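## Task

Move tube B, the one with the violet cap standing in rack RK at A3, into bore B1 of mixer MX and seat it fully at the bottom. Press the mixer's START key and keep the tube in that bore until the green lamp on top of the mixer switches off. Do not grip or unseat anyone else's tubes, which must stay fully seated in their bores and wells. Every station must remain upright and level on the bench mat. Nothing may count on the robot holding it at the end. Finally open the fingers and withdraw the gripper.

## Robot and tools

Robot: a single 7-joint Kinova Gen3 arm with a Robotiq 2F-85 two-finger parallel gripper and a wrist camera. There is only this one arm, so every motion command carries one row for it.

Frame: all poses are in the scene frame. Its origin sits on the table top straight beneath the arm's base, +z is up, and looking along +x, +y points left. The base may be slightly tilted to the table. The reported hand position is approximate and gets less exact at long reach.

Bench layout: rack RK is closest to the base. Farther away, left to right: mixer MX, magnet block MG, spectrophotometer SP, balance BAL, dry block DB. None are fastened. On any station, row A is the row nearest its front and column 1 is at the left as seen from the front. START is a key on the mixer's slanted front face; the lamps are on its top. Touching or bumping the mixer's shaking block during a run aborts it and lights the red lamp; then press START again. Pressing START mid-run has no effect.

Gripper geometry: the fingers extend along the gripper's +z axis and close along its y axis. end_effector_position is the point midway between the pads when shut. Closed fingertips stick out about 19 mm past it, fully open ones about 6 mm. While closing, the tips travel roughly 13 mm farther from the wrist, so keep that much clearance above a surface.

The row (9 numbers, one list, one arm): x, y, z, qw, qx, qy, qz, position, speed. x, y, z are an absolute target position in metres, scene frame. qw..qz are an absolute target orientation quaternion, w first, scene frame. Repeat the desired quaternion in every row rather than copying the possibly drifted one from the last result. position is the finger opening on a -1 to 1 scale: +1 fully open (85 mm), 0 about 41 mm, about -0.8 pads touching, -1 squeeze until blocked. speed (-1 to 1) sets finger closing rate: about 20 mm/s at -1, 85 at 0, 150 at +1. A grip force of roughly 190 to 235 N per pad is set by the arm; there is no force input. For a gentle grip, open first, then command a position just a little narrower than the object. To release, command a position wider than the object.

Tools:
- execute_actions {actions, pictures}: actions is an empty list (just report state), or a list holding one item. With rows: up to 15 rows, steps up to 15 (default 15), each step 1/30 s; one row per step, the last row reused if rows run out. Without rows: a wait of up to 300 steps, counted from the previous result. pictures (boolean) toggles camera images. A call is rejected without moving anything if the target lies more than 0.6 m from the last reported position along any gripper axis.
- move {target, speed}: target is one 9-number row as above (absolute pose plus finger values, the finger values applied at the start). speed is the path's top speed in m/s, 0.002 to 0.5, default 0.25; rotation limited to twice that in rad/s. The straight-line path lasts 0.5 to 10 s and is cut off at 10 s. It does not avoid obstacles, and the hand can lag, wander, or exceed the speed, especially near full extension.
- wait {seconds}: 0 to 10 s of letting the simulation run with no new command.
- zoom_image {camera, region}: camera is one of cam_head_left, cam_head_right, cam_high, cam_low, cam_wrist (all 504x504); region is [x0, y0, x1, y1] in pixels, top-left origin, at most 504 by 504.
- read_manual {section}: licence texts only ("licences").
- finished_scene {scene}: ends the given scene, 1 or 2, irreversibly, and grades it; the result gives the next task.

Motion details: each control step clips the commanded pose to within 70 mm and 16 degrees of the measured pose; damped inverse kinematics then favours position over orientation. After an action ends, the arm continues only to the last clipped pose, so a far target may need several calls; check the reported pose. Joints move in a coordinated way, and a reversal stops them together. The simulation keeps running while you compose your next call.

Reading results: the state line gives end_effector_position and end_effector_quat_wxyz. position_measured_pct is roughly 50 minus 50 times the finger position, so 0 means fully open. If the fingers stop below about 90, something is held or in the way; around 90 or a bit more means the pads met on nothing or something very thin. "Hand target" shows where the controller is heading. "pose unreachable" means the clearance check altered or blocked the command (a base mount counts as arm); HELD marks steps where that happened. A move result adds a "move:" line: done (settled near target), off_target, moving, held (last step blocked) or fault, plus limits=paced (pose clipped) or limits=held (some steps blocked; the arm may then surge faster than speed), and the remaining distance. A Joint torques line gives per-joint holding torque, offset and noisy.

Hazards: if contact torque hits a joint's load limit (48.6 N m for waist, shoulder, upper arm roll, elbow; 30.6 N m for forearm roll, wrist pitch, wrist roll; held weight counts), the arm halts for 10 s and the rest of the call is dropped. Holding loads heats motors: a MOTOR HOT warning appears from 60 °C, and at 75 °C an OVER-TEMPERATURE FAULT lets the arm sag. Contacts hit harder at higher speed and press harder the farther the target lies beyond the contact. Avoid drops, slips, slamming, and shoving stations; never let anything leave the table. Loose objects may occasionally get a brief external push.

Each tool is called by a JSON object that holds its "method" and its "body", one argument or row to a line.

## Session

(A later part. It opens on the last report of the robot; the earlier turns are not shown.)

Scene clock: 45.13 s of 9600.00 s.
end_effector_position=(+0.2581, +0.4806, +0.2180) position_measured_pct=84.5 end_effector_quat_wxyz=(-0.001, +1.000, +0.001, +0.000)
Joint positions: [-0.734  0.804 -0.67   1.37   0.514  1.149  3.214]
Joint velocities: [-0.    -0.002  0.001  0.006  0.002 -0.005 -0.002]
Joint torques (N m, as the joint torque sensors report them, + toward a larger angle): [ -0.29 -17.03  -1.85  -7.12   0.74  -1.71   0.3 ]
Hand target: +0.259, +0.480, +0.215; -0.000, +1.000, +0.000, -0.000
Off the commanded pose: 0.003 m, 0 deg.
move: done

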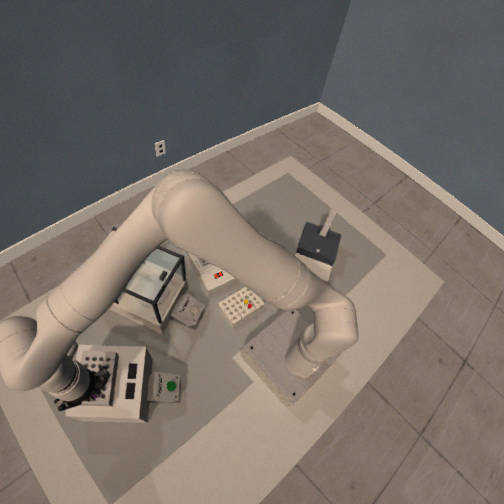

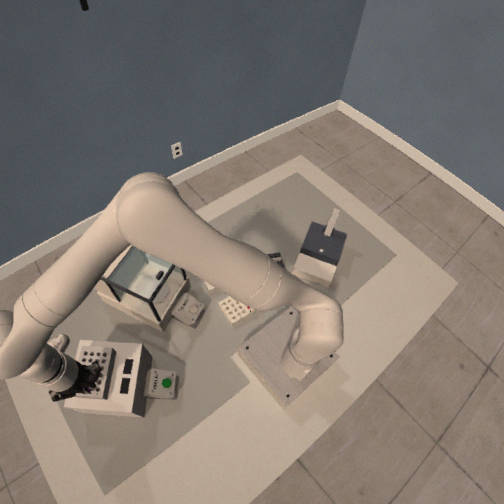

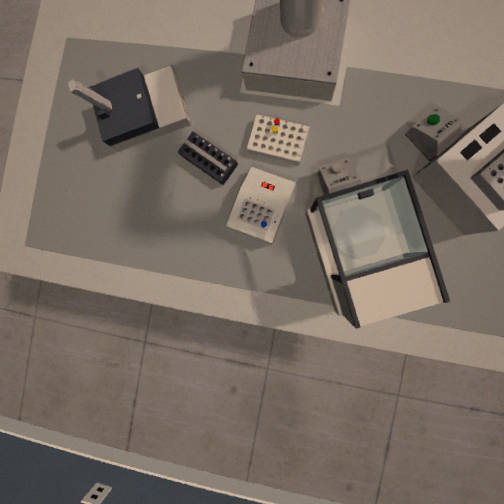

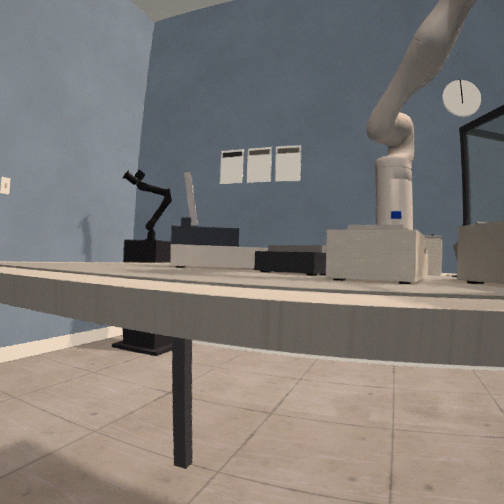

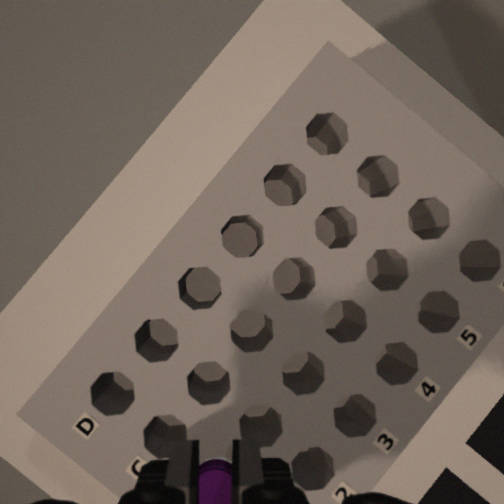

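Inserted. Release, lift, close, and push it home.

{"method": "move", "body": {
  "target": [0.259, 0.480, 0.219, 0, 1, 0, 0, -0.3, 0],
  "speed": 0.04
}}

{"method": "move", "body": {
  "target": [0.259, 0.480, 0.26, 0, 1, 0, 0, -0.3, 0],
  "speed": 0.08
}}

{"method": "execute_actions", "body": {
  "actions": [
    {"rows": [[0.259, 0.480, 0.26, 0, 1, 0, 0, -1, 1]], "steps": 15}
  ],
  "pictures": false
}}

{"method": "move", "body": {
  "target": [0.259, 0.480, 0.225, 0, 1, 0, 0, -1, 0],
  "speed": 0.04
}}

{"method": "move", "body": {
  "target": [0.259, 0.480, 0.30, 0, 1, 0, 0, -1, 0],
  "speed": 0.15
}}

Scene clock: 53.23 s of 9600.00 s.
end_effector_position=(+0.2590, +0.4800, +0.2190) position_measured_pct=65.1 end_effector_quat_wxyz=(-0.000, +1.000, +0.000, +0.000)
Joint positions: [-0.733  0.804 -0.67   1.366  0.513  1.155  3.217]
Joint velocities: [-0.001  0.    -0.    -0.001  0.     0.001 -0.001]
Joint torques (N m, as the joint torque sensors report them, + toward a larger angle): [  0.35 -20.85  -3.57  -6.84  -0.19   0.39   0.23]
Hand target: +0.259, +0.480, +0.219; +0.000, +1.000, -0.000, +0.000
Off the commanded pose: 0.000 m, 0 deg.
move: done

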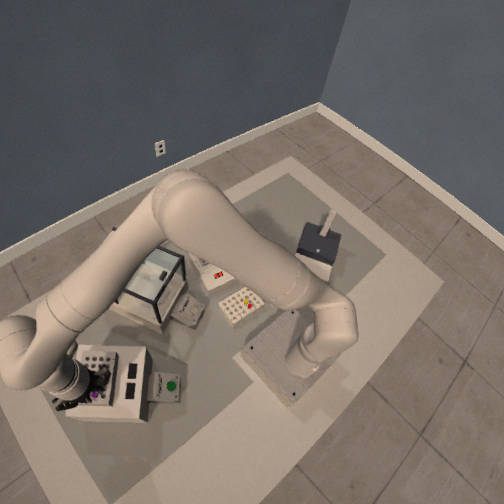

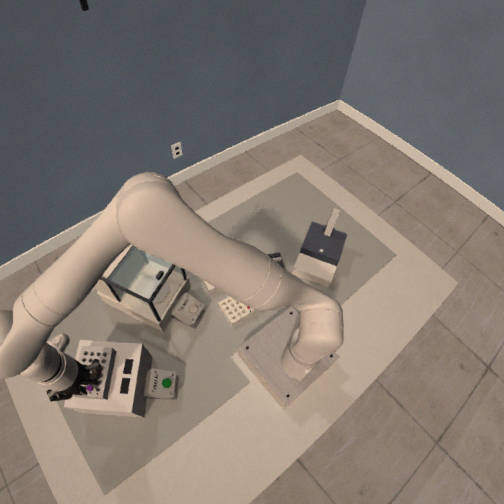

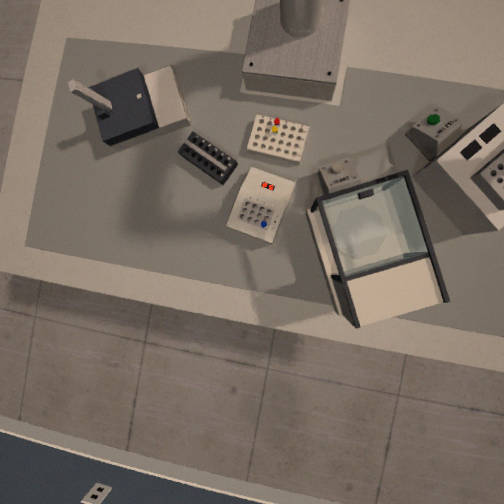

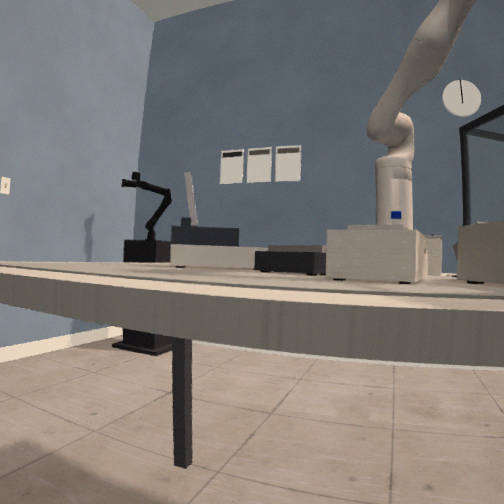

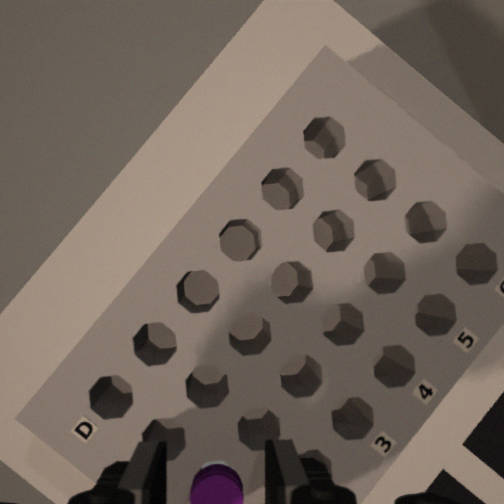

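Scene clock: 54.13 s of 9600.00 s.
end_effector_position=(+0.2590, +0.4799, +0.2599) position_measured_pct=65.1 end_effector_quat_wxyz=(+0.000, +1.000, -0.000, +0.000)
Joint positions: [-0.73   0.759 -0.688  1.309  0.481  1.248  3.244]
Joint velocities: [-0.    -0.001  0.    -0.002  0.     0.003  0.001]
Joint torques (N m, as the joint torque sensors report them, + toward a larger angle): [ -0.17 -19.68  -3.15  -7.85  -0.02  -0.29   0.29]
Hand target: +0.259, +0.480, +0.260; +0.000, +1.000, -0.000, +0.000
Off the commanded pose: 0.000 m, 0 deg.
move: done

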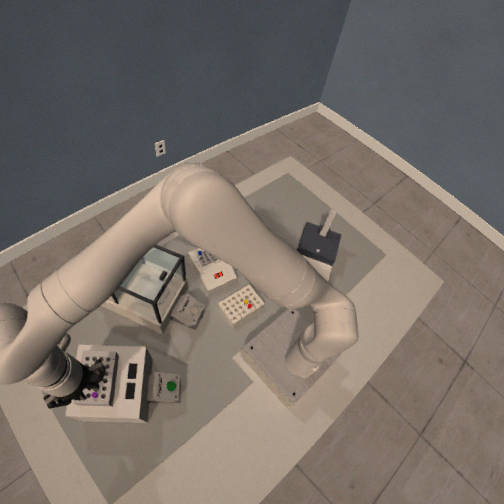

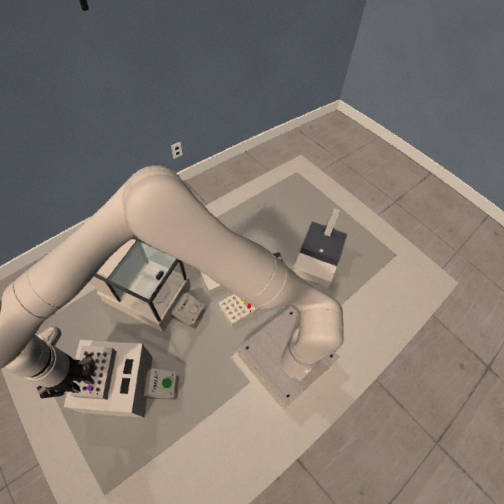

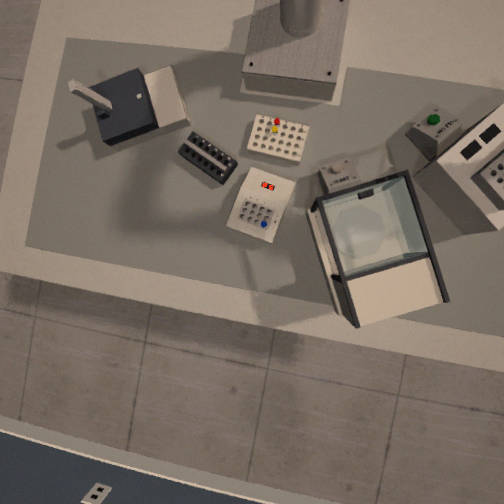

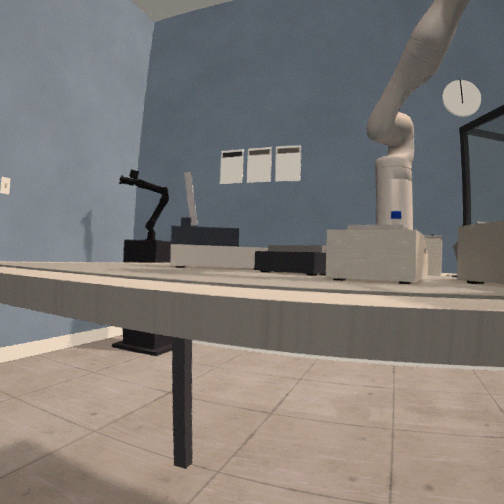

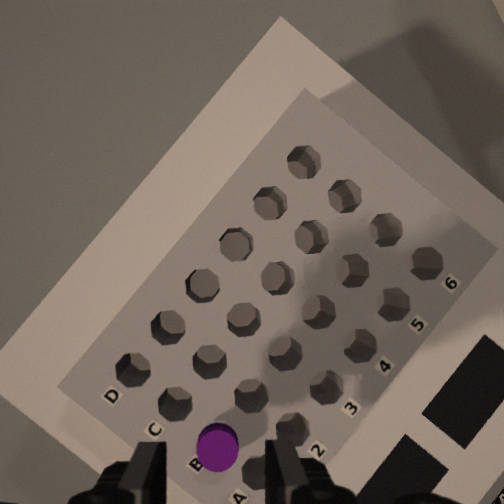

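Scene clock: 54.63 s of 9600.00 s.
end_effector_position=(+0.2590, +0.4800, +0.2600) position_measured_pct=91.7 end_effector_quat_wxyz=(-0.000, +1.000, -0.000, +0.000)
Joint positions: [-0.73   0.759 -0.688  1.308  0.481  1.249  3.244]
Joint velocities: [ 0.     0.     0.     0.    -0.    -0.     0.003]
Joint torques (N m, as the joint torque sensors report them, + toward a larger angle): [ -0.51 -20.41  -2.76  -7.39   0.02  -0.18   0.18]
Hand target: +0.259, +0.480, +0.260; +0.000, +1.000, -0.000, +0.000
Off the commanded pose: 0.000 m, 0 deg.
Steps of this call (steps 1 to 15: all 15 steps of this action). Readings (end_effector_position | what the end effector reports):
1: (+0.2590, +0.4799, +0.2599) | position_measured_pct=65.1
2: (+0.2590, +0.4800, +0.2599) | position_measured_pct=66.3
4: (+0.2590, +0.4800, +0.2600) | position_measured_pct=73.4
8: (+0.2590, +0.4800, +0.2600) | position_measured_pct=91.7
15: the state above

Scene clock: 55.97 s of 9600.00 s.
end_effector_position=(+0.2592, +0.4810, +0.2287) position_measured_pct=91.7 end_effector_quat_wxyz=(-0.002, +1.000, +0.000, +0.001)
Joint positions: [-0.732  0.791 -0.675  1.356  0.507  1.171  3.221]
Joint velocities: [-0.    -0.002 -0.001  0.005  0.003 -0.005 -0.003]
Joint torques (N m, as the joint torque sensors report them, + toward a larger angle): [ -0.69 -15.59  -2.18  -5.68   0.34  -1.11   0.35]
Hand target: +0.259, +0.480, +0.225; -0.000, +1.000, +0.000, -0.000
Off the commanded pose: 0.004 m, 0 deg.
move: off_target

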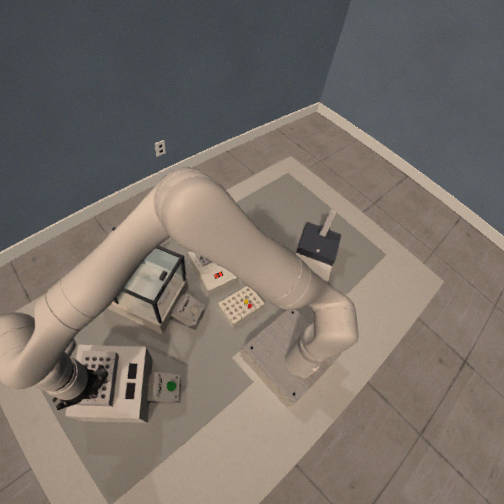

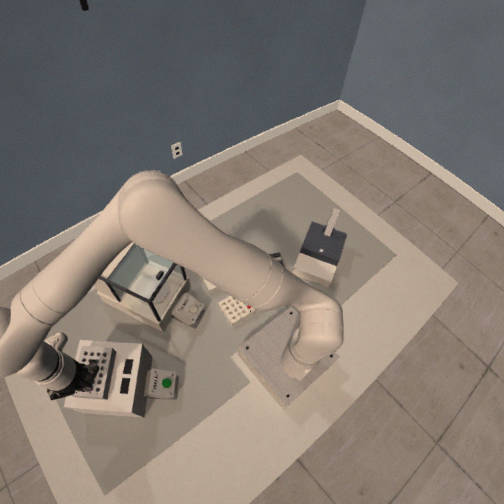

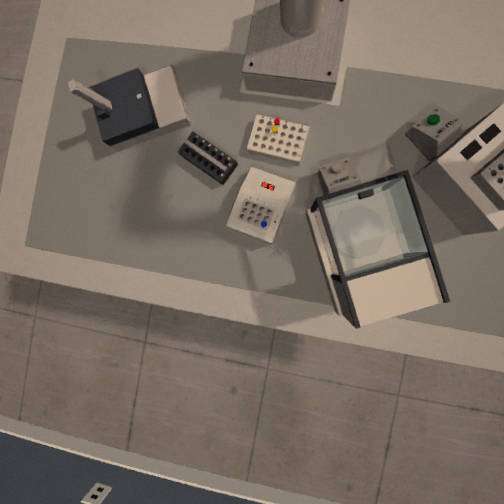

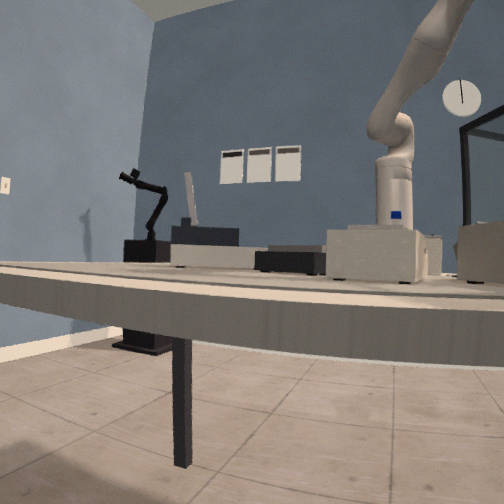

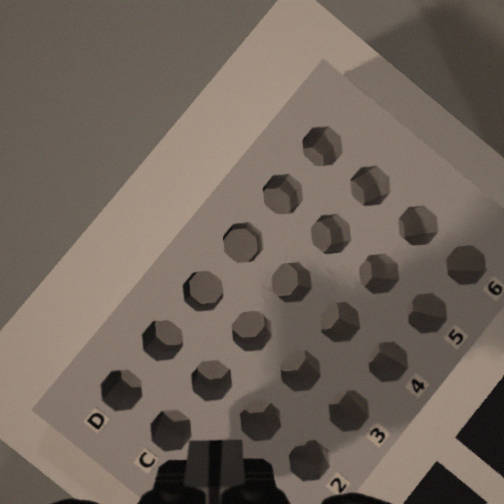

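Scene clock: 56.90 s of 9600.00 s.
end_effector_position=(+0.2591, +0.4799, +0.2999) position_measured_pct=91.7 end_effector_quat_wxyz=(+0.000, +1.000, -0.000, +0.000)
Joint positions: [-0.732  0.721 -0.701  1.239  0.454  1.345  3.269]
Joint velocities: [-0.001 -0.001 -0.    -0.003 -0.     0.003  0.   ]
Joint torques (N m, as the joint torque sensors report them, + toward a larger angle): [ -0.34 -20.21  -3.36  -7.71   0.21  -0.26   0.13]
Hand target: +0.259, +0.480, +0.300; +0.000, +1.000, -0.000, +0.000
Off the commanded pose: 0.000 m, 0 deg.
move: done

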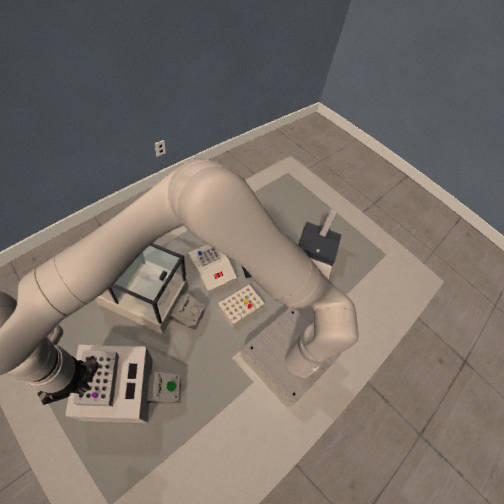

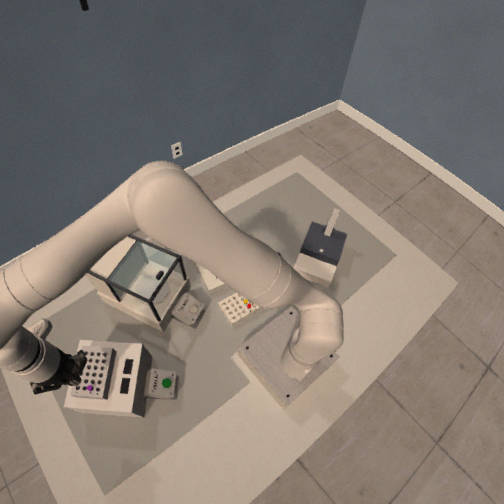

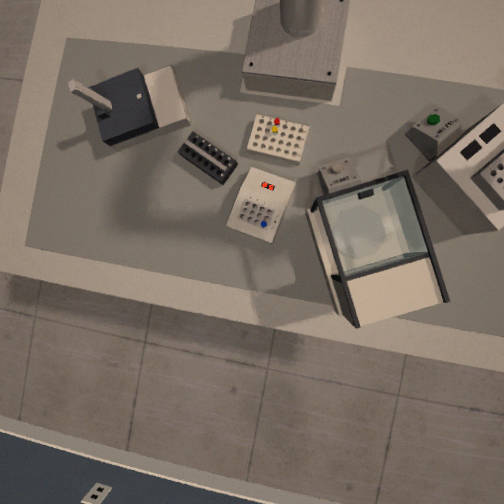

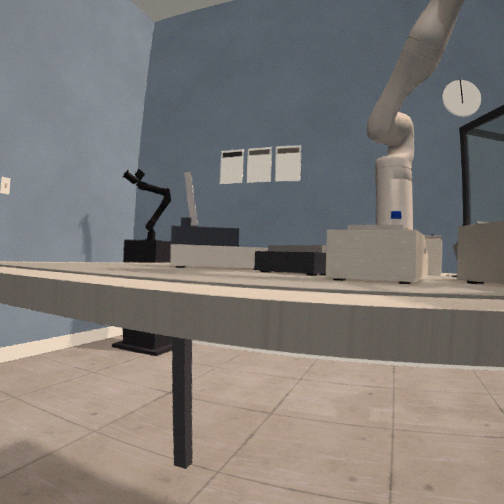

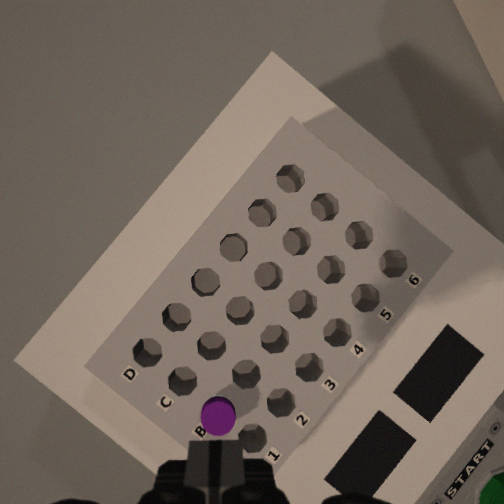

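{"method": "move", "body": {
  "target": [0.18, 0.325, 0.15, 0, 1, 0, 0, -1, 0],
  "speed": 0.15
}}

Scene clock: 61.77 s of 9600.00 s.
end_effector_position=(+0.1798, +0.3252, +0.1499) position_measured_pct=91.7 end_effector_quat_wxyz=(-0.000, +1.000, +0.001, -0.001)
Joint positions: [-0.643  0.618 -0.639  2.06   0.598  0.661  2.997]
Joint velocities: [-0.006 -0.001  0.002  0.005  0.006 -0.007 -0.008]
Joint torques (N m, as the joint torque sensors report them, + toward a larger angle): [ -0.54 -14.79  -1.81  -4.82  -0.1   -0.24   0.11]
Hand target: +0.180, +0.325, +0.150; -0.000, +1.000, +0.001, -0.001
Off the commanded pose: 0.000 m, 0 deg.
move: done

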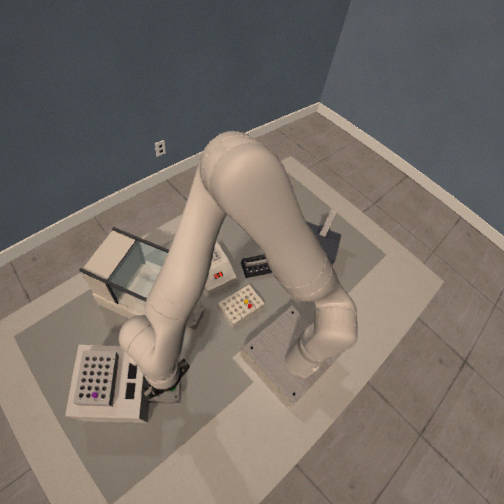

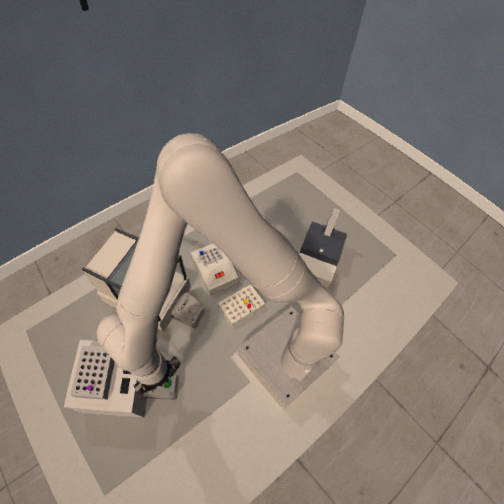

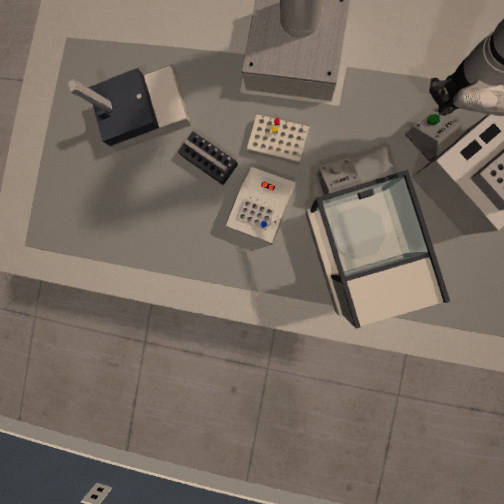

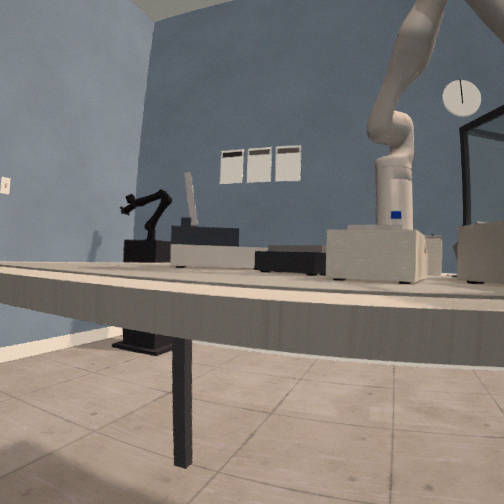

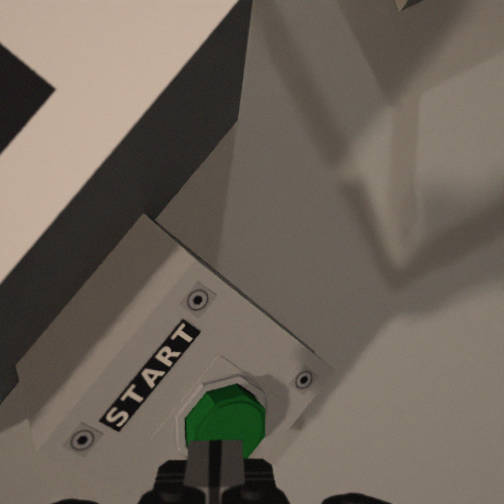

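{"method": "move", "body": {
  "target": [0.18, 0.325, 0.105, 0, 1, 0, 0, -1, 0],
  "speed": 0.05
}}

Scene clock: 64.67 s of 9600.00 s.
end_effector_position=(+0.1797, +0.3258, +0.1141) position_measured_pct=91.7 end_effector_quat_wxyz=(-0.003, +1.000, +0.002, +0.005)
Joint positions: [-0.716  0.684 -0.55   2.095  0.707  0.551  2.896]
Joint velocities: [-0.011 -0.003  0.008  0.006  0.02  -0.013 -0.017]
Joint torques (N m, as the joint torque sensors report them, + toward a larger angle): [ 0.82  5.2   3.83 -6.58  2.87 -5.09  0.47]
Hand target: +0.180, +0.325, +0.105; -0.000, +1.000, +0.000, -0.000
Off the commanded pose: 0.009 m, 1 deg.
move: off_target

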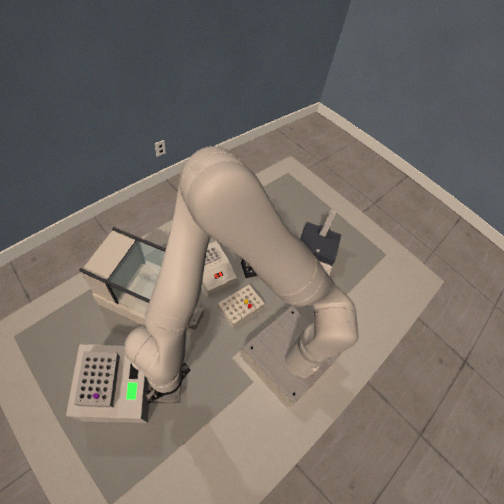

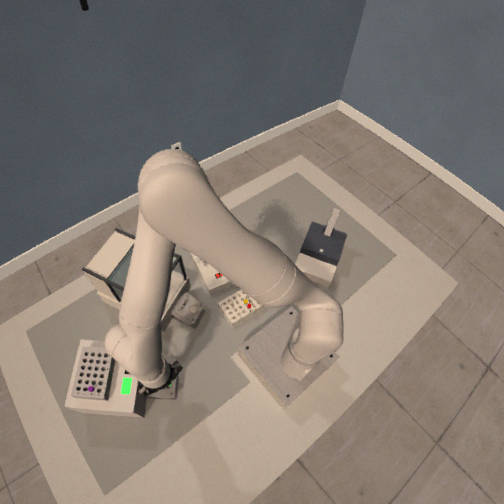

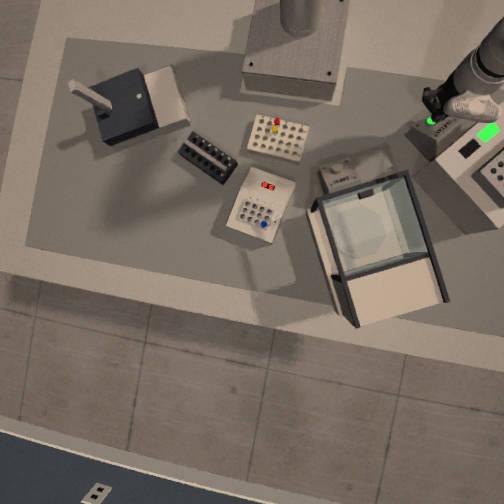

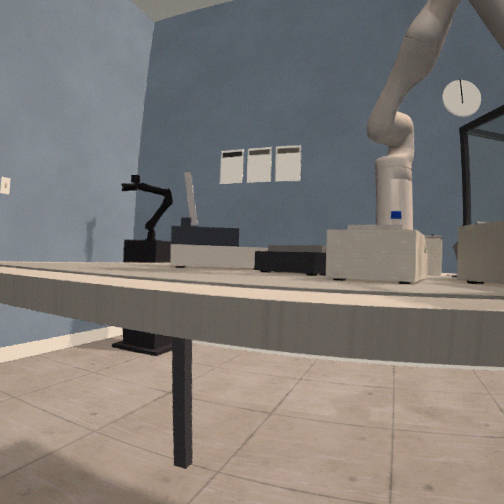

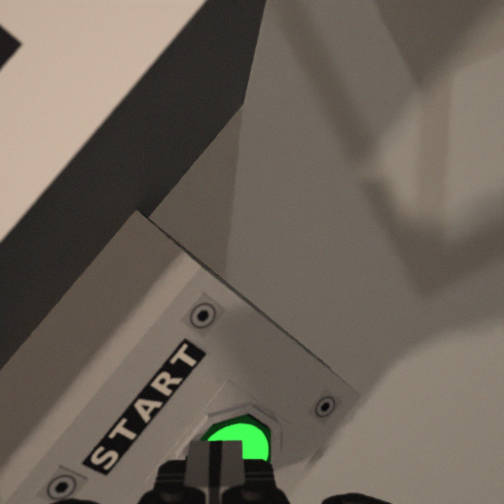

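{"method": "move", "body": {
  "target": [0.18, 0.25, 0.3, 0, 1, 0, 0, -1, 0],
  "speed": 0.15
}}

{"method": "wait", "body": {
  "seconds": 10
}}

Scene clock: 68.93 s of 9600.00 s.
end_effector_position=(+0.1805, +0.2495, +0.2997) position_measured_pct=91.7 end_effector_quat_wxyz=(+0.001, +1.000, -0.000, +0.001)
Joint positions: [-0.275  0.189 -0.833  2.029  0.173  1.001  3.485]
Joint velocities: [ 0.004 -0.005  0.001 -0.001 -0.004  0.001  0.001]
Joint torques (N m, as the joint torque sensors report them, + toward a larger angle): [-0.16 -7.8  -1.08 -7.41 -0.28  0.04 -0.16]
Hand target: +0.181, +0.249, +0.300; +0.001, +1.000, -0.000, +0.001
Off the commanded pose: 0.001 m, 0 deg.
move: done

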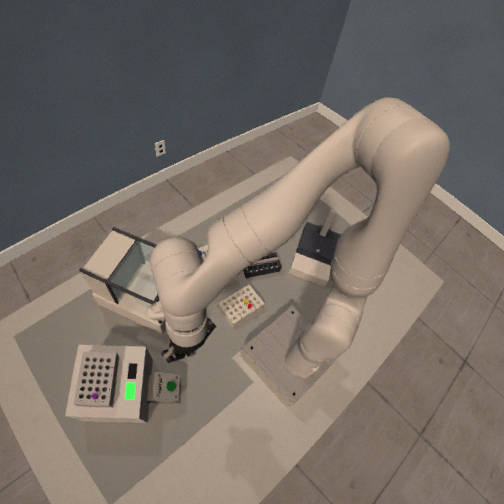

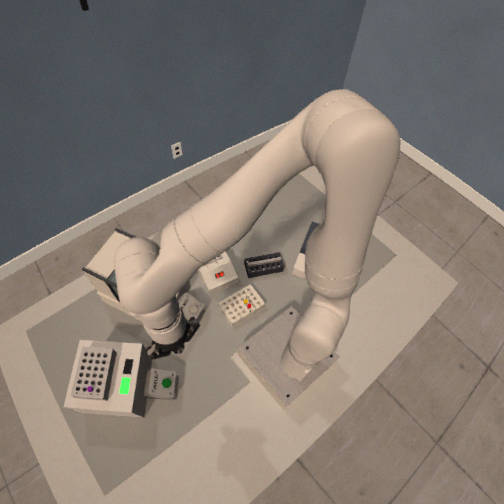

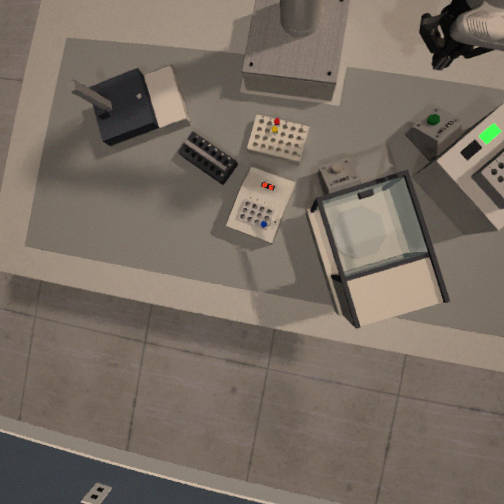

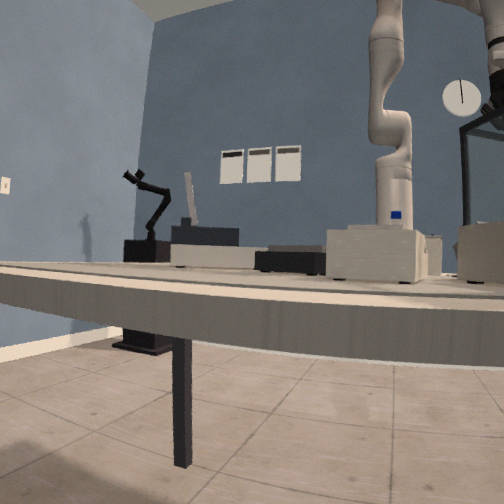

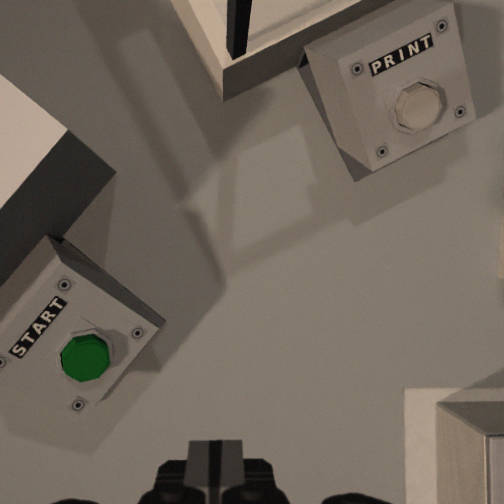

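Scene clock: 78.93 s of 9600.00 s.
end_effector_position=(+0.1806, +0.2494, +0.2998) position_measured_pct=91.7 end_effector_quat_wxyz=(+0.001, +1.000, -0.000, +0.001)
Joint positions: [-0.274  0.188 -0.833  2.029  0.172  1.001  3.486]
Joint velocities: [ 0.001  0.    -0.001  0.     0.    -0.    -0.001]
Joint torques (N m, as the joint torque sensors report them, + toward a larger angle): [-0.62 -8.38 -0.63 -7.45 -0.29 -0.23  0.26]
Hand target: +0.181, +0.249, +0.300; +0.001, +1.000, -0.000, +0.001
Off the commanded pose: 0.001 m, 0 deg.
Steps of this call (steps 1 to 300: nothing new was sent). Readings (end_effector_position | what the end effector reports):
1: (+0.1805, +0.2495, +0.2997) | position_measured_pct=91.7
2: (+0.1805, +0.2495, +0.2997) | position_measured_pct=91.7
4: (+0.1806, +0.2494, +0.2998) | position_measured_pct=91.7
8: (+0.1806, +0.2494, +0.2998) | position_measured_pct=91.7
300: the state above

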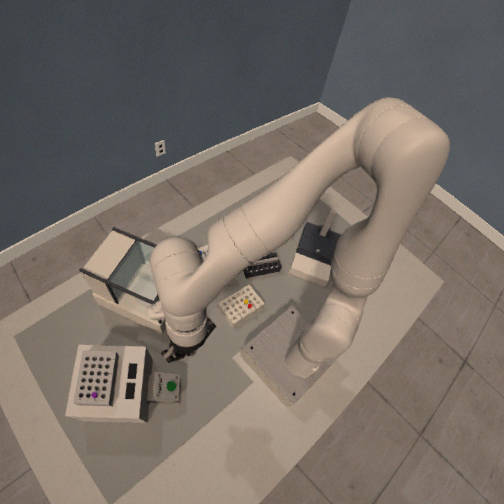

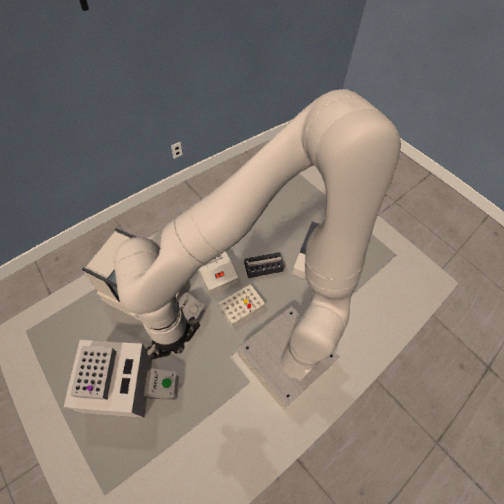

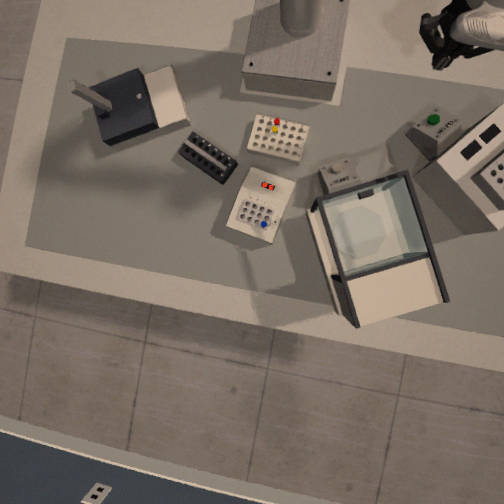

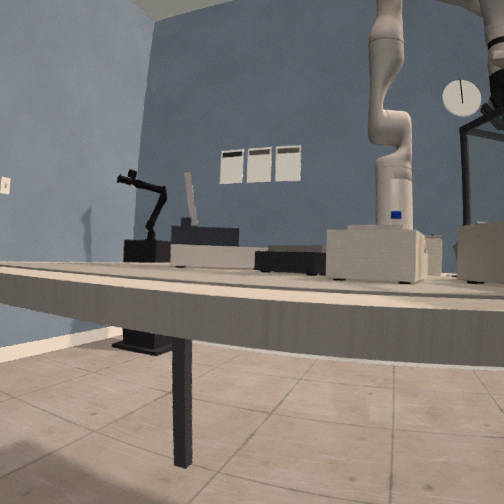

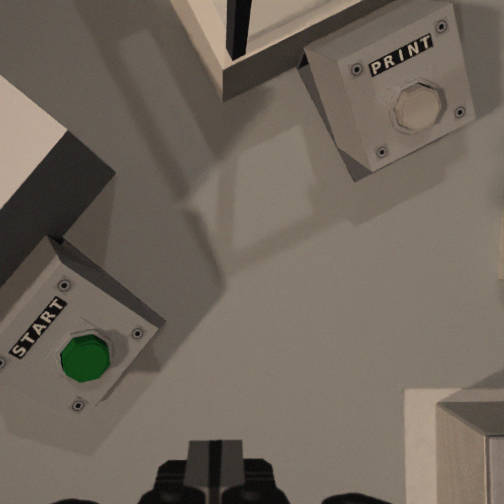

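{"method": "finished_scene", "body": {
  "scene": 2
}}

The scene is finished: the task was done.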